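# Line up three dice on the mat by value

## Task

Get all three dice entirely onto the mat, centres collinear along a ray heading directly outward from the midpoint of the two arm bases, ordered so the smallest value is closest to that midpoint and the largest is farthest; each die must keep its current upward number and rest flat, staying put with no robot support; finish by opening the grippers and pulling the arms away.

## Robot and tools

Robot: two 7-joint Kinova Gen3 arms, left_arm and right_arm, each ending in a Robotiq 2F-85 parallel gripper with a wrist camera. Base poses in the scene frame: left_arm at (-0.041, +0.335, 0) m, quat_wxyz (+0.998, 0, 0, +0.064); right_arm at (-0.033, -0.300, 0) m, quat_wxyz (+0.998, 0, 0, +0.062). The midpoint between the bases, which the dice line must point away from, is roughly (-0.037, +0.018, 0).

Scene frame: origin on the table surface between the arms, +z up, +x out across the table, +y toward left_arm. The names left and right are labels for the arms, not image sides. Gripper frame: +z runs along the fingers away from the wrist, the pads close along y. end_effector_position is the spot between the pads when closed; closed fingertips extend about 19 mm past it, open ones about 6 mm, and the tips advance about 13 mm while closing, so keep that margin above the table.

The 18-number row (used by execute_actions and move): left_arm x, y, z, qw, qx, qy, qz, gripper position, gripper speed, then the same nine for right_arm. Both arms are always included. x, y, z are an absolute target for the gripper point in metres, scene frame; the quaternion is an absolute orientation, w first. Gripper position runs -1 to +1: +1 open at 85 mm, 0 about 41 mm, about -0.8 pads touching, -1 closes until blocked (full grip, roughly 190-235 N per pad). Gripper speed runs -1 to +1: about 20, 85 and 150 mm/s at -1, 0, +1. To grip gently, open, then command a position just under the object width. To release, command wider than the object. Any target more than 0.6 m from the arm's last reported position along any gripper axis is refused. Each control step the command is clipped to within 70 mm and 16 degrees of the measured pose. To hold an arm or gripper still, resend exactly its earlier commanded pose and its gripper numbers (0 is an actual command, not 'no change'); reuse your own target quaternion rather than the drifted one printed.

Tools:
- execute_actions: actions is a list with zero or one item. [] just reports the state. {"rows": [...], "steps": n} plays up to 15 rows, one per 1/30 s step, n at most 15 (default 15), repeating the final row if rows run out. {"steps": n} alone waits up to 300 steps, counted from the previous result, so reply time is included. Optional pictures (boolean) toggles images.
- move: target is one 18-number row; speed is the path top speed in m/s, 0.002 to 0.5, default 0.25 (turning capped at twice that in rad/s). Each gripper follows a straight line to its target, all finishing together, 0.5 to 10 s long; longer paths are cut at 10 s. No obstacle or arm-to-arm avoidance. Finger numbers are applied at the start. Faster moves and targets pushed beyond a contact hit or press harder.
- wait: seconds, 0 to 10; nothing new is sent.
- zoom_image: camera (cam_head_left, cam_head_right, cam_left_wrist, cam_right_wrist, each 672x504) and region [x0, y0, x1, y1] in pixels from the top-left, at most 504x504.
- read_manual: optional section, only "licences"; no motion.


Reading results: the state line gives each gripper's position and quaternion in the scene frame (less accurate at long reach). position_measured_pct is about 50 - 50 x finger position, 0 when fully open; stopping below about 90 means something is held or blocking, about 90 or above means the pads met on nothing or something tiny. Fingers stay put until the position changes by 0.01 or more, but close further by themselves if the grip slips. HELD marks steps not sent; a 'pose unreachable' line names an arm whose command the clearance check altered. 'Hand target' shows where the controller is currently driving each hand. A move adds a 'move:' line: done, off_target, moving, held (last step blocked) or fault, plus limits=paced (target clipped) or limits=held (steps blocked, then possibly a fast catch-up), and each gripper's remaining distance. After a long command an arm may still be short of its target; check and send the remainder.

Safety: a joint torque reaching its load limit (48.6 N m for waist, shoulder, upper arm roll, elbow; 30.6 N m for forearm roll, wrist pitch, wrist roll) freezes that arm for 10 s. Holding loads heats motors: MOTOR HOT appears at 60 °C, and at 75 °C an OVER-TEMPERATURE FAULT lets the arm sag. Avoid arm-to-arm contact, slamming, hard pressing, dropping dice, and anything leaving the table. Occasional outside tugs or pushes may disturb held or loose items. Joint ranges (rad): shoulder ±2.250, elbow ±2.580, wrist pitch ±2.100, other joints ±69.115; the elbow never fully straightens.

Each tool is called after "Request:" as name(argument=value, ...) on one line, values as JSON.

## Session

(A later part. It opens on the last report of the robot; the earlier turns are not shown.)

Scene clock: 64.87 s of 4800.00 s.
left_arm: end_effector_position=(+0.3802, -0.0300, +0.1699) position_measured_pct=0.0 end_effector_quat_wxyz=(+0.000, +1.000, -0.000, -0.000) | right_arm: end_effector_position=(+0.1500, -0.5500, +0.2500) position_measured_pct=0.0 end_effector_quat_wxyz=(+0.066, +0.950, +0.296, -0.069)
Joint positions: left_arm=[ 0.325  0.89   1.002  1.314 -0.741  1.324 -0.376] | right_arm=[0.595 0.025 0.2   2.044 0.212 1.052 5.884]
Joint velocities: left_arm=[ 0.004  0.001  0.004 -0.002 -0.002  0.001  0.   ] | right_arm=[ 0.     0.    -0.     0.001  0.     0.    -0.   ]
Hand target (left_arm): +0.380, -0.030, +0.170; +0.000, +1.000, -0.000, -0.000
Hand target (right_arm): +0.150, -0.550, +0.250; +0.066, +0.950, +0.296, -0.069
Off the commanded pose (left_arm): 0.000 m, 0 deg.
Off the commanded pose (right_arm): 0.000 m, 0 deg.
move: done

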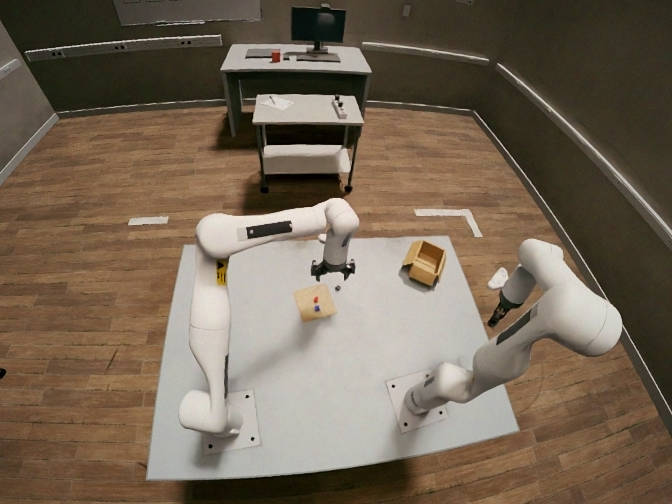

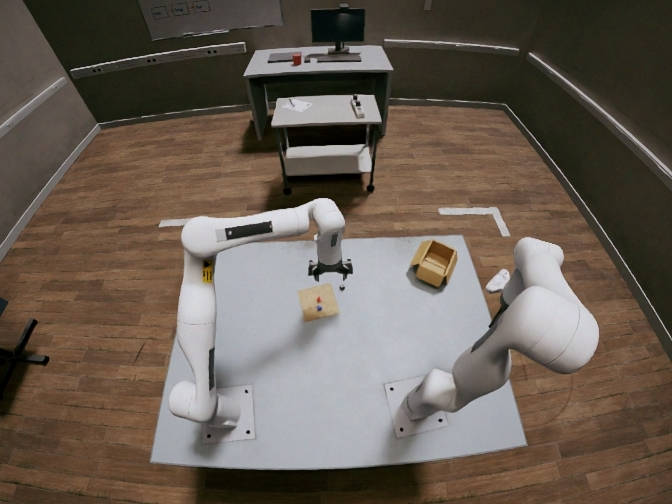

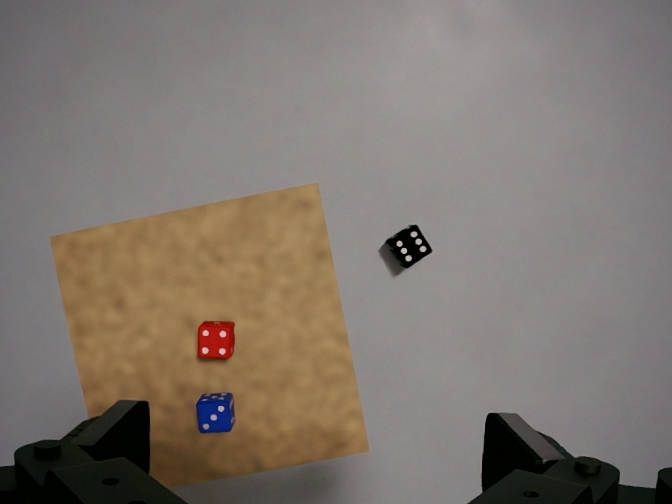

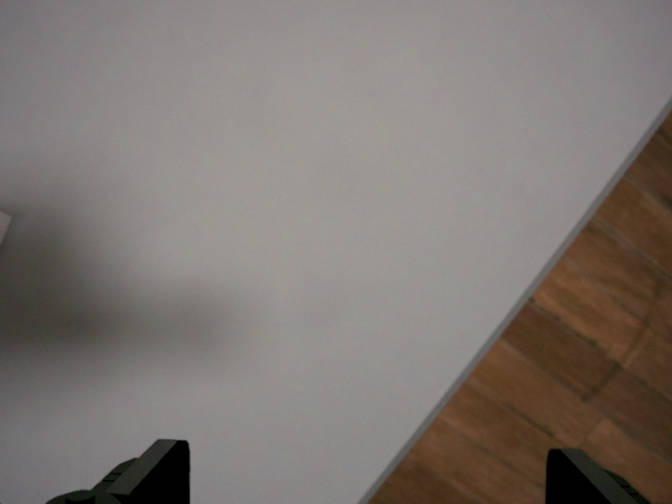

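Request:
move(target=[0.425,-0.071,0.022,0,0.972,0.233,0,1,0,0.15,-0.55,0.25,0.066,0.95,0.296,-0.069,1,0], speed=0.15)

Scene clock: 69.03 s of 4800.00 s.
left_arm: end_effector_position=(+0.4254, -0.0708, +0.0225) position_measured_pct=0.0 end_effector_quat_wxyz=(+0.000, +0.972, +0.234, -0.000) | right_arm: end_effector_position=(+0.1500, -0.5500, +0.2500) position_measured_pct=0.0 end_effector_quat_wxyz=(+0.066, +0.950, +0.296, -0.069)
Joint positions: left_arm=[ 0.467  1.143  0.792  1.168 -0.797  1.131  0.049] | right_arm=[0.595 0.025 0.2   2.044 0.212 1.052 5.884]
Joint velocities: left_arm=[ 0.005  0.004  0.002 -0.001  0.     0.001 -0.001] | right_arm=[ 0.     0.001 -0.001 -0.    -0.001 -0.     0.002]
Hand target (left_arm): +0.425, -0.071, +0.022; +0.000, +0.972, +0.233, -0.000
Hand target (right_arm): +0.150, -0.550, +0.250; +0.066, +0.950, +0.296, -0.069
Off the commanded pose (left_arm): 0.001 m, 0 deg.
Off the commanded pose (right_arm): 0.000 m, 0 deg.
move: done

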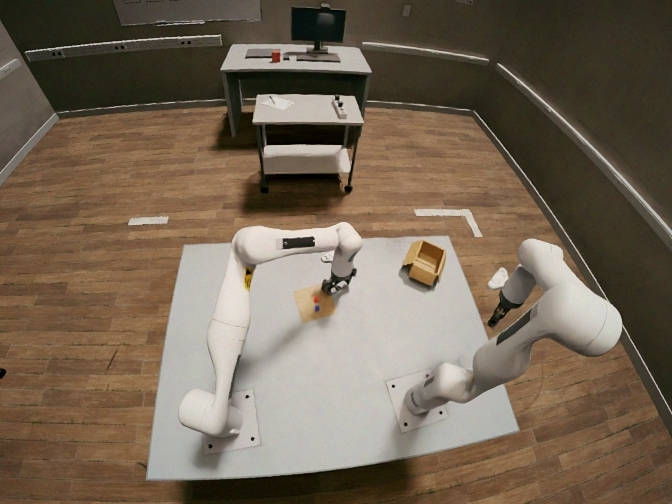

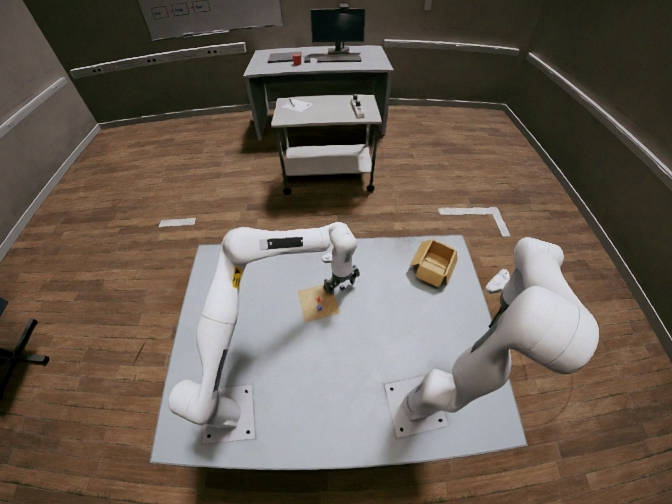

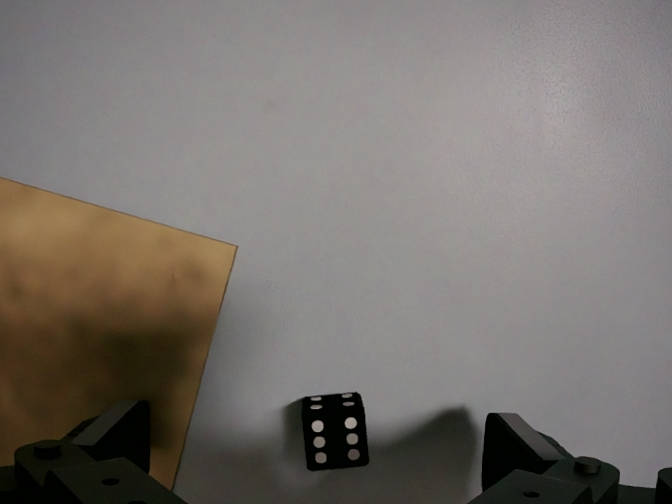

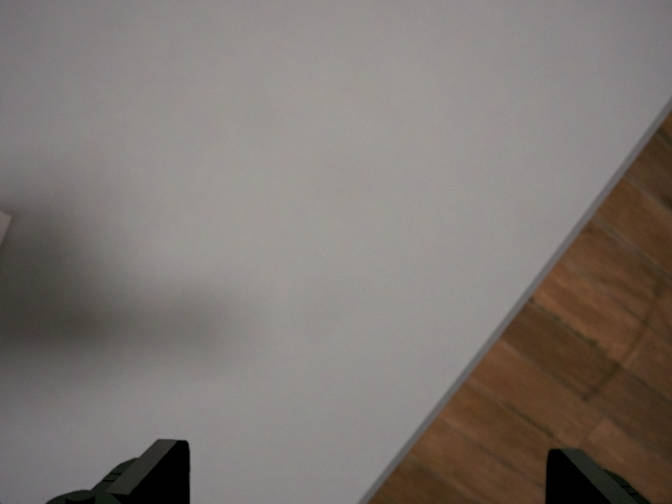

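Request:
move(target=[0.4285,-0.070,0.022,0,0.972,0.233,0,1,0,0.15,-0.55,0.25,0.066,0.95,0.296,-0.069,1,0], speed=0.05)

Request:
move(target=[0.4285,-0.070,0.022,0,0.972,0.233,0,-1,0,0.15,-0.55,0.25,0.066,0.95,0.296,-0.069,1,0])

Request:
move(target=[0.414,0.020,0.09,0,1,0,0,-1,0,0.15,-0.55,0.25,0.066,0.95,0.296,-0.069,1,0])

Request:
move(target=[0.414,0.020,0.026,0,1,0,0,-1,0,0.15,-0.55,0.25,0.066,0.95,0.296,-0.069,1,0], speed=0.08)

Request:
move(target=[0.414,0.020,0.026,0,1,0,0,0,0,0.15,-0.55,0.25,0.066,0.95,0.296,-0.069,1,0])

Request:
move(target=[0.35,0.020,0.20,0,1,0,0,1,0,0.15,-0.55,0.25,0.066,0.95,0.296,-0.069,1,0])

Scene clock: 74.53 s of 4800.00 s.
left_arm: end_effector_position=(+0.4285, -0.0700, +0.0220) position_measured_pct=0.0 end_effector_quat_wxyz=(+0.000, +0.972, +0.233, +0.000) | right_arm: end_effector_position=(+0.1500, -0.5500, +0.2500) position_measured_pct=0.0 end_effector_quat_wxyz=(+0.066, +0.950, +0.296, -0.069)
Joint positions: left_arm=[ 0.466  1.147  0.792  1.158 -0.798  1.135  0.041] | right_arm=[0.595 0.025 0.2   2.044 0.212 1.052 5.884]
Joint velocities: left_arm=[ 0.     0.001  0.    -0.    -0.001 -0.    -0.001] | right_arm=[ 0.001  0.001  0.    -0.001 -0.002  0.     0.   ]
Hand target (left_arm): +0.428, -0.070, +0.022; +0.000, +0.972, +0.233, -0.000
Hand target (right_arm): +0.150, -0.550, +0.250; +0.066, +0.950, +0.296, -0.069
Off the commanded pose (left_arm): 0.000 m, 0 deg.
Off the commanded pose (right_arm): 0.000 m, 0 deg.
After step 90, 1.80 s passed at rest.
move: done

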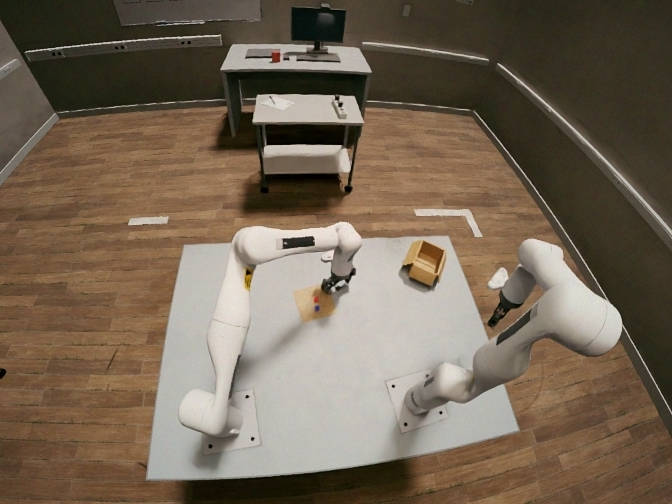

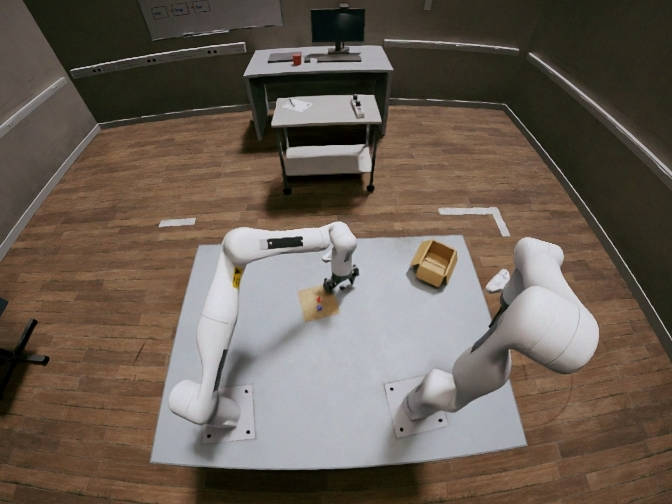

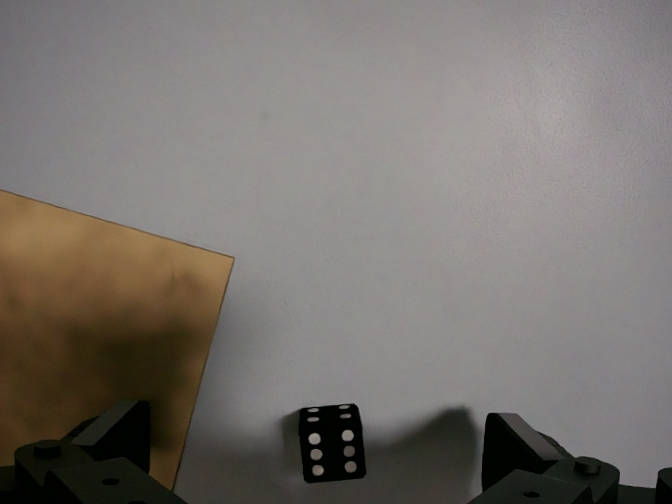

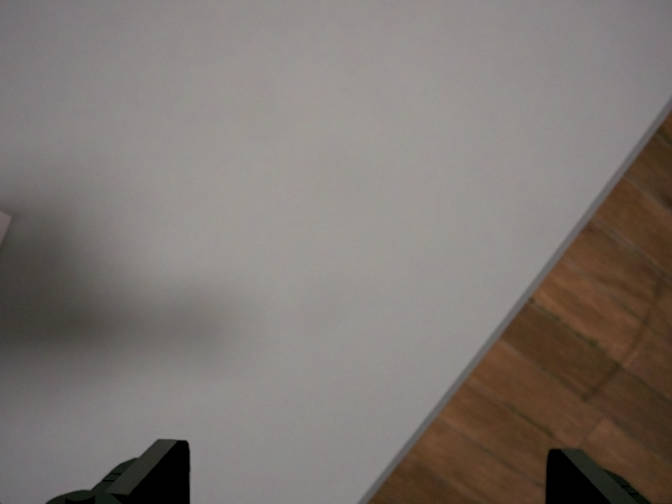

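Scene clock: 75.73 s of 4800.00 s.
left_arm: end_effector_position=(+0.4286, -0.0701, +0.0224) position_measured_pct=79.8 end_effector_quat_wxyz=(+0.000, +0.972, +0.233, +0.000) | right_arm: end_effector_position=(+0.1500, -0.5500, +0.2500) position_measured_pct=0.0 end_effector_quat_wxyz=(+0.066, +0.950, +0.296, -0.069)
Joint positions: left_arm=[ 0.466  1.147  0.792  1.158 -0.798  1.135  0.041] | right_arm=[0.595 0.025 0.2   2.044 0.212 1.052 5.884]
Joint velocities: left_arm=[ 0.     0.    -0.001  0.    -0.    -0.    -0.   ] | right_arm=[ 0.001  0.001  0.001 -0.001 -0.     0.    -0.002]
Hand target (left_arm): +0.428, -0.070, +0.022; -0.000, +0.972, +0.233, -0.000
Hand target (right_arm): +0.150, -0.550, +0.250; +0.066, +0.950, +0.296, -0.069
Off the commanded pose (left_arm): 0.000 m, 0 deg.
Off the commanded pose (right_arm): 0.000 m, 0 deg.
move: done

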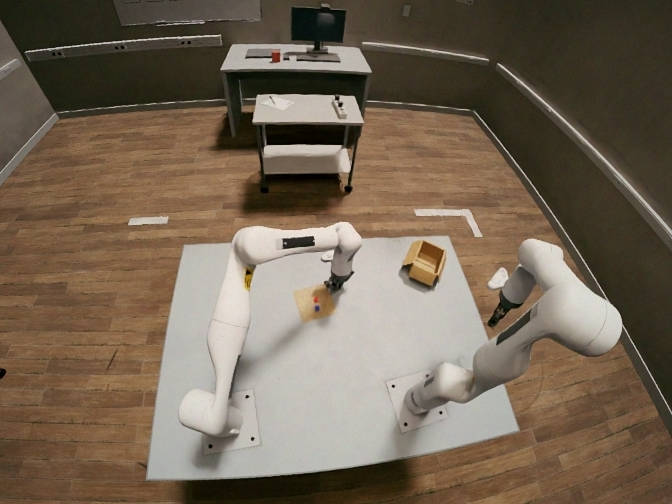

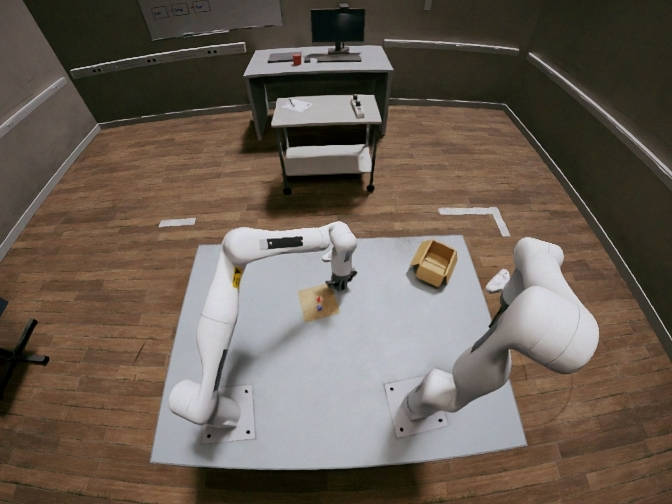

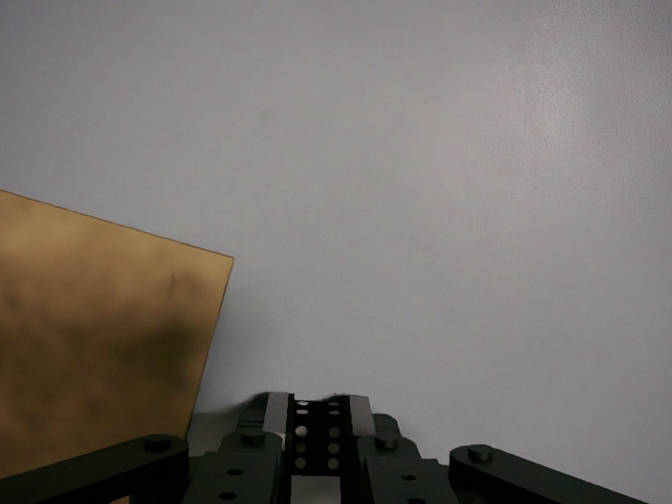

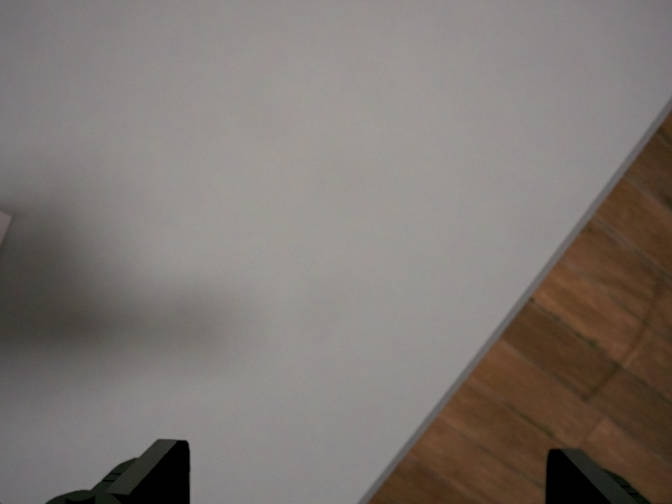

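Scene clock: 77.03 s of 4800.00 s.
left_arm: end_effector_position=(+0.4133, +0.0196, +0.0897) position_measured_pct=79.8 end_effector_quat_wxyz=(-0.000, +1.000, -0.000, -0.000) | right_arm: end_effector_position=(+0.1500, -0.5500, +0.2500) position_measured_pct=0.0 end_effector_quat_wxyz=(+0.066, +0.950, +0.296, -0.069)
Joint positions: left_arm=[ 0.222  0.98   0.943  1.427 -0.825  1.156 -0.412] | right_arm=[0.595 0.025 0.2   2.044 0.212 1.052 5.884]
Joint velocities: left_arm=[-0.008 -0.003 -0.001  0.001  0.     0.001 -0.001] | right_arm=[-0.002 -0.001 -0.     0.001 -0.     0.     0.001]
Hand target (left_arm): +0.414, +0.020, +0.090; -0.000, +1.000, -0.000, -0.000
Hand target (right_arm): +0.150, -0.550, +0.250; +0.066, +0.950, +0.296, -0.069
Off the commanded pose (left_arm): 0.001 m, 0 deg.
Off the commanded pose (right_arm): 0.000 m, 0 deg.
move: done

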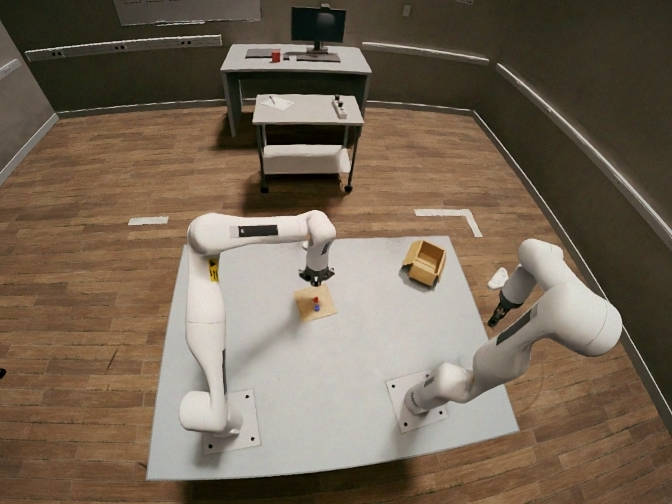

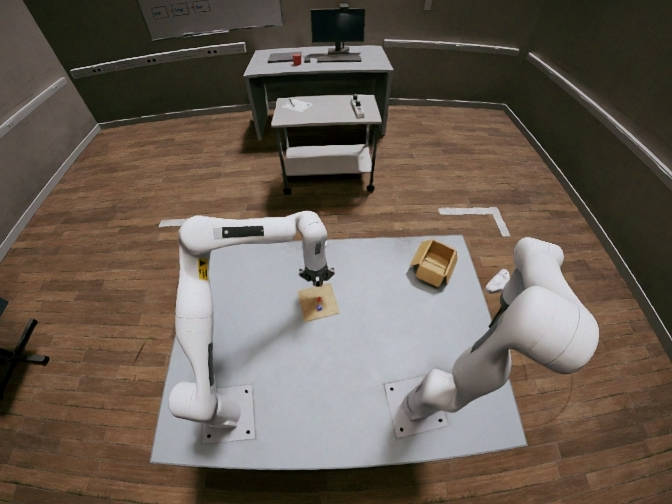

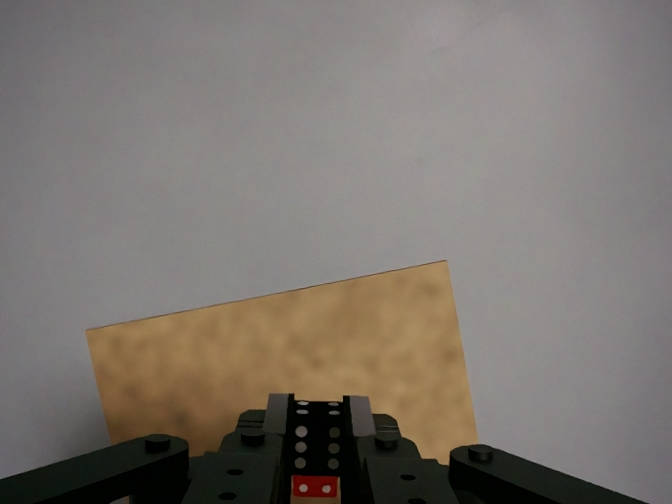

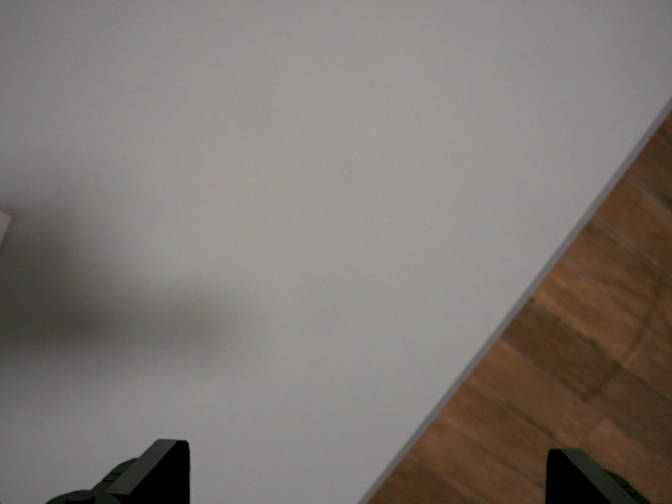

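Scene clock: 78.10 s of 4800.00 s.
left_arm: end_effector_position=(+0.4142, +0.0201, +0.0262) position_measured_pct=79.8 end_effector_quat_wxyz=(-0.000, +1.000, +0.000, +0.000) | right_arm: end_effector_position=(+0.1500, -0.5500, +0.2500) position_measured_pct=0.0 end_effector_quat_wxyz=(+0.066, +0.950, +0.296, -0.069)
Joint positions: left_arm=[ 0.241  1.068  0.88   1.467 -0.899  1.041 -0.363] | right_arm=[0.595 0.025 0.2   2.044 0.212 1.052 5.884]
Joint velocities: left_arm=[ 0.002  0.002  0.     0.     0.001  0.    -0.   ] | right_arm=[-0.001  0.     0.    -0.    -0.    -0.    -0.002]
Hand target (left_arm): +0.414, +0.020, +0.026; -0.000, +1.000, +0.000, +0.000
Hand target (right_arm): +0.150, -0.550, +0.250; +0.066, +0.950, +0.296, -0.069
Off the commanded pose (left_arm): 0.000 m, 0 deg.
Off the commanded pose (right_arm): 0.000 m, 0 deg.
move: done

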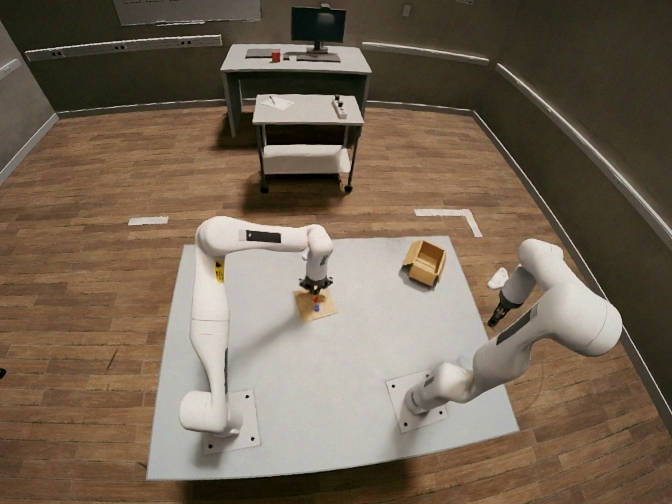

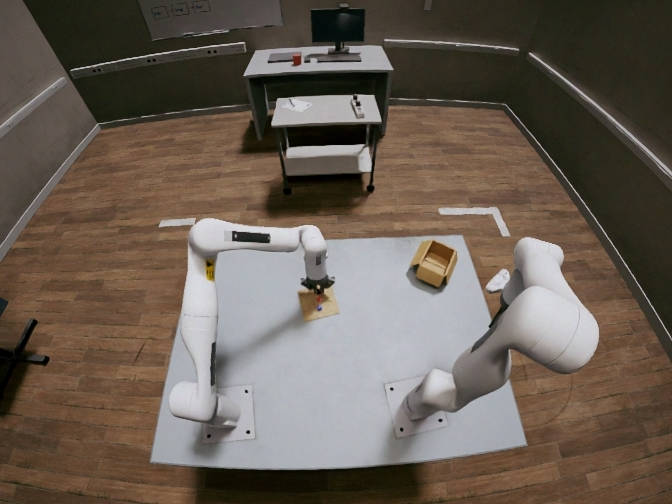

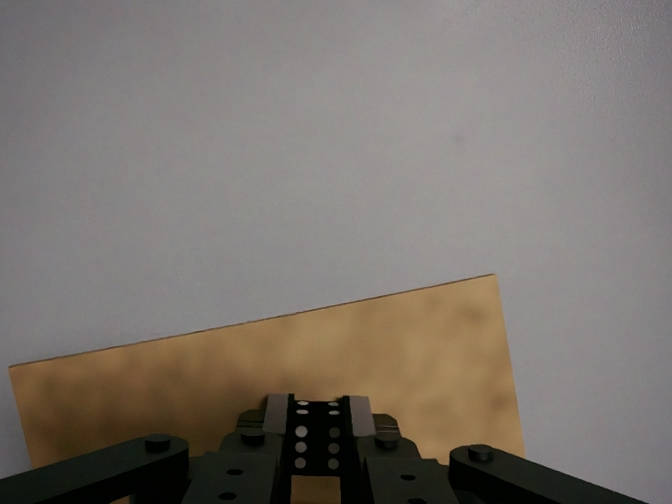

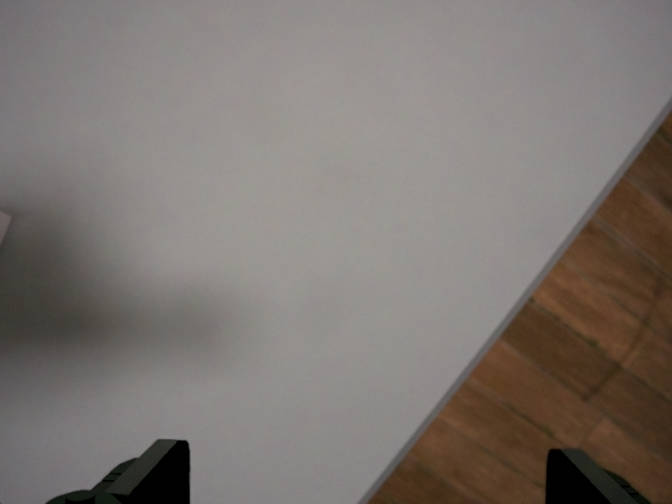

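Scene clock: 78.80 s of 4800.00 s.
left_arm: end_effector_position=(+0.4140, +0.0200, +0.0260) position_measured_pct=50.0 end_effector_quat_wxyz=(+0.000, +1.000, +0.000, +0.000) | right_arm: end_effector_position=(+0.1500, -0.5500, +0.2500) position_measured_pct=0.0 end_effector_quat_wxyz=(+0.066, +0.950, +0.296, -0.069)
Joint positions: left_arm=[ 0.241  1.068  0.88   1.467 -0.899  1.041 -0.363] | right_arm=[0.595 0.025 0.2   2.044 0.212 1.052 5.884]
Joint velocities: left_arm=[ 0.001  0.001 -0.    -0.    -0.001  0.    -0.   ] | right_arm=[ 0.002  0.    -0.     0.001  0.002 -0.    -0.001]
Hand target (left_arm): +0.414, +0.020, +0.026; -0.000, +1.000, -0.000, +0.000
Hand target (right_arm): +0.150, -0.550, +0.250; +0.066, +0.950, +0.296, -0.069
Off the commanded pose (left_arm): 0.000 m, 0 deg.
Off the commanded pose (right_arm): 0.000 m, 0 deg.
move: done

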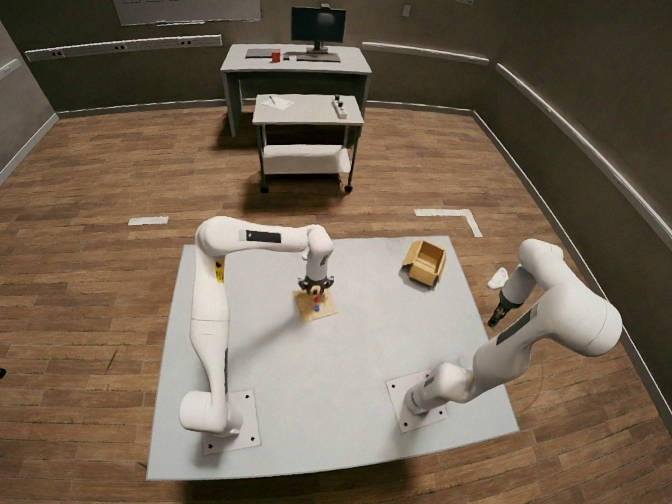

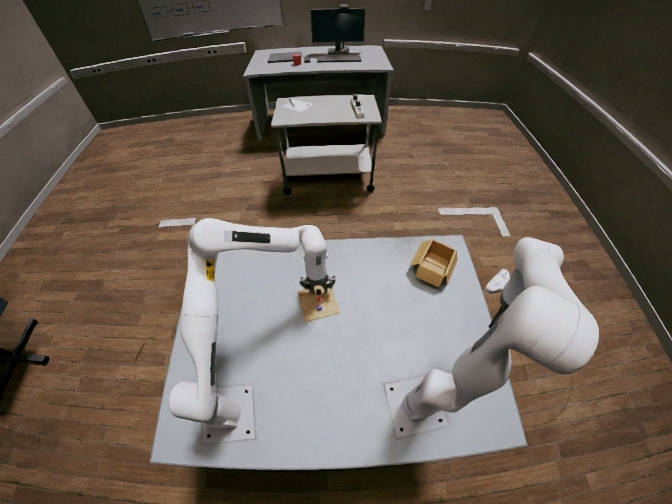

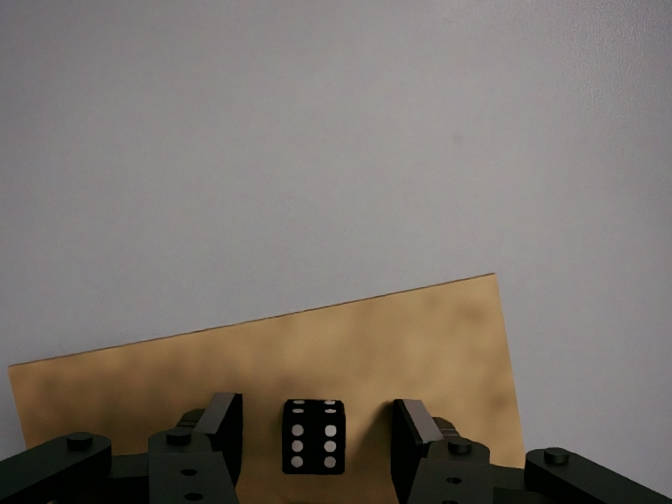

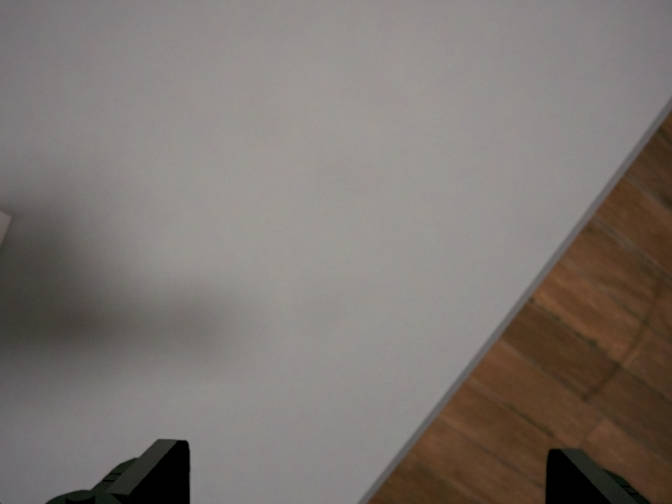

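Scene clock: 80.00 s of 4800.00 s.
left_arm: end_effector_position=(+0.3499, +0.0198, +0.1996) position_measured_pct=0.0 end_effector_quat_wxyz=(-0.000, +1.000, -0.000, -0.000) | right_arm: end_effector_position=(+0.1500, -0.5500, +0.2500) position_measured_pct=0.0 end_effector_quat_wxyz=(+0.066, +0.950, +0.296, -0.069)
Joint positions: left_arm=[ 0.185  0.76   1.064  1.491 -0.677  1.292 -0.379] | right_arm=[0.595 0.025 0.2   2.044 0.212 1.052 5.884]
Joint velocities: left_arm=[-0.002 -0.003  0.001  0.    -0.001  0.001  0.001] | right_arm=[-0.     0.001 -0.    -0.001  0.     0.     0.   ]
Hand target (left_arm): +0.350, +0.020, +0.200; -0.000, +1.000, -0.000, +0.000
Hand target (right_arm): +0.150, -0.550, +0.250; +0.066, +0.950, +0.296, -0.069
Off the commanded pose (left_arm): 0.000 m, 0 deg.
Off the commanded pose (right_arm): 0.000 m, 0 deg.
move: done

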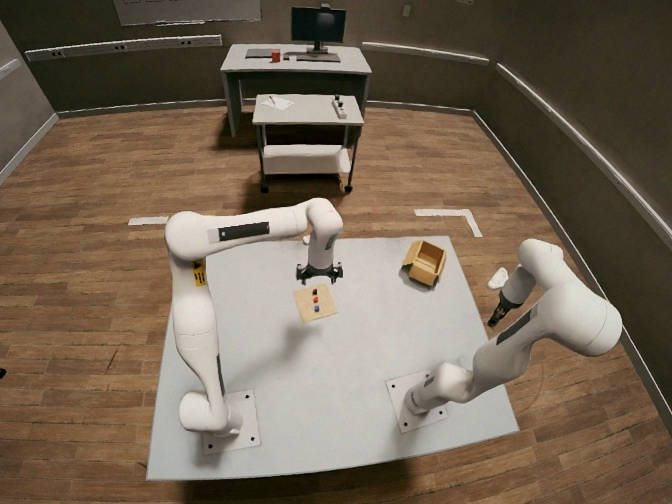

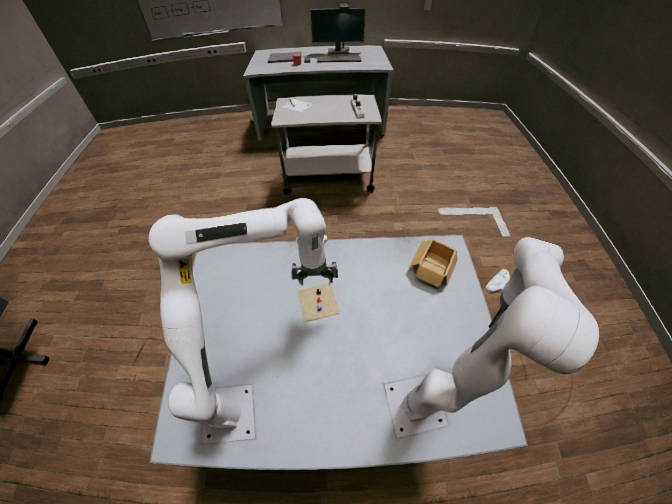

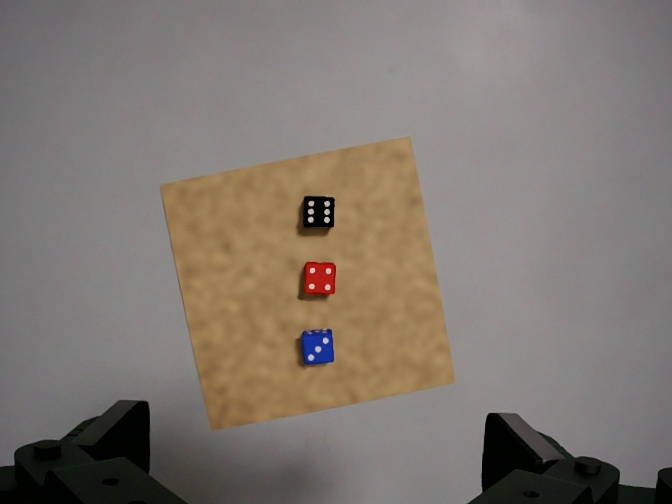

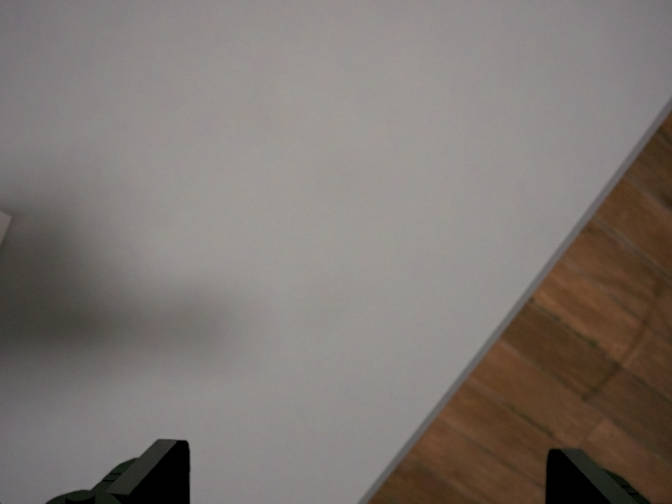

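Request:
move(target=[0.15,0.15,0.25,0,0.96,-0.28,0,1,0, 0.15,-0.55,0.25,0.066,0.95,0.296,-0.069,1,0])

Scene clock: 85.40 s of 4800.00 s.
left_arm: end_effector_position=(+0.1492, +0.1492, +0.2494) position_measured_pct=0.0 end_effector_quat_wxyz=(-0.001, +0.960, -0.281, -0.000) | right_arm: end_effector_position=(+0.1500, -0.5500, +0.2500) position_measured_pct=0.0 end_effector_quat_wxyz=(+0.066, +0.950, +0.296, -0.069)
Joint positions: left_arm=[-0.595  0.416  1.875  2.106 -0.428  1.202 -0.798] | right_arm=[0.595 0.025 0.2   2.044 0.212 1.052 5.884]
Joint velocities: left_arm=[-0.025  0.013  0.004  0.001 -0.009  0.007  0.013] | right_arm=[ 0.    -0.001  0.     0.    -0.001 -0.     0.002]
Hand target (left_arm): +0.150, +0.150, +0.249; -0.001, +0.960, -0.280, -0.000
Hand target (right_arm): +0.150, -0.550, +0.250; +0.066, +0.950, +0.296, -0.069
Off the commanded pose (left_arm): 0.001 m, 0 deg.
Off the commanded pose (right_arm): 0.000 m, 0 deg.
After step 90, 0.70 s passed at rest.
move: done

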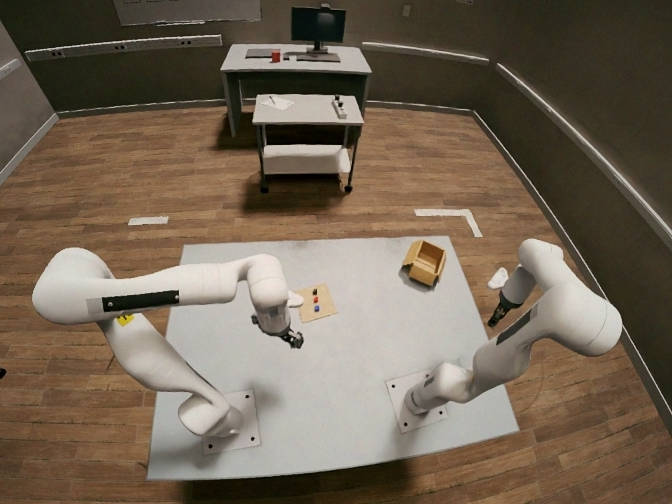

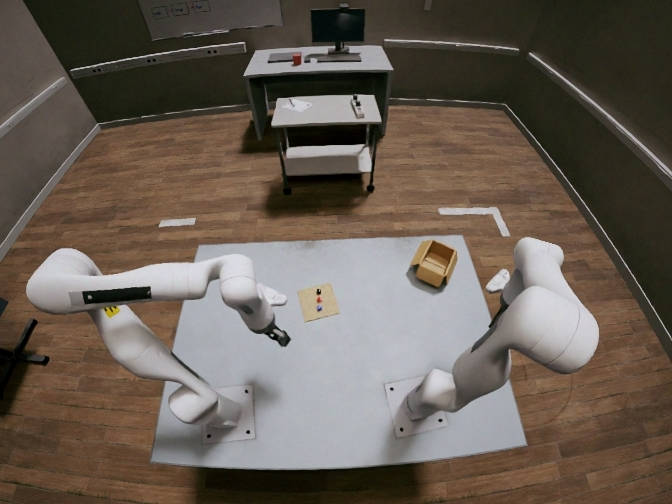

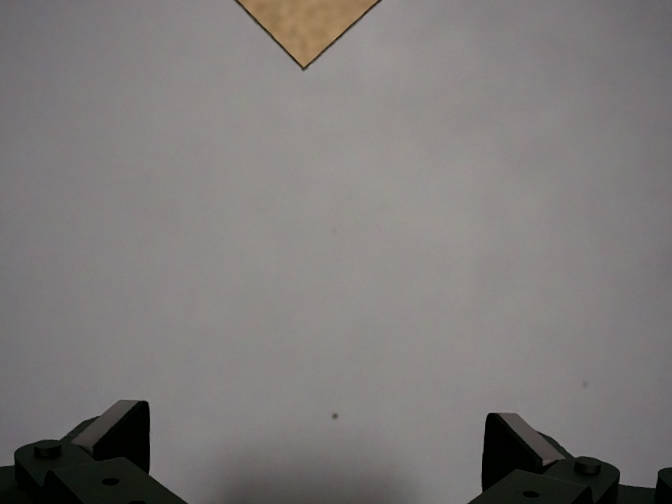

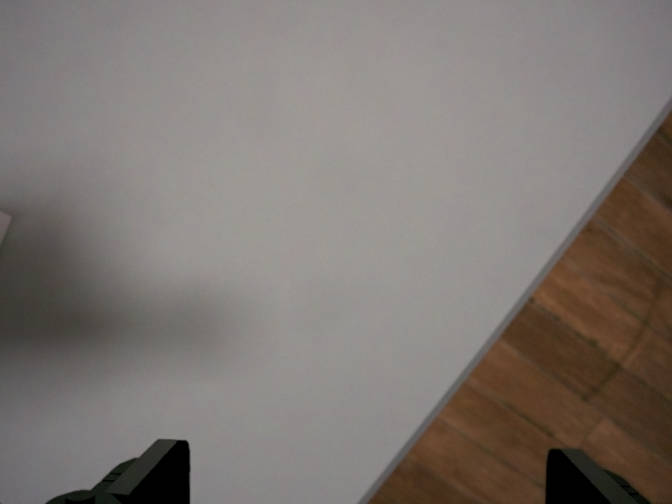

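Request:
finished_scene(scene=2)

The scene is finished: the task was done.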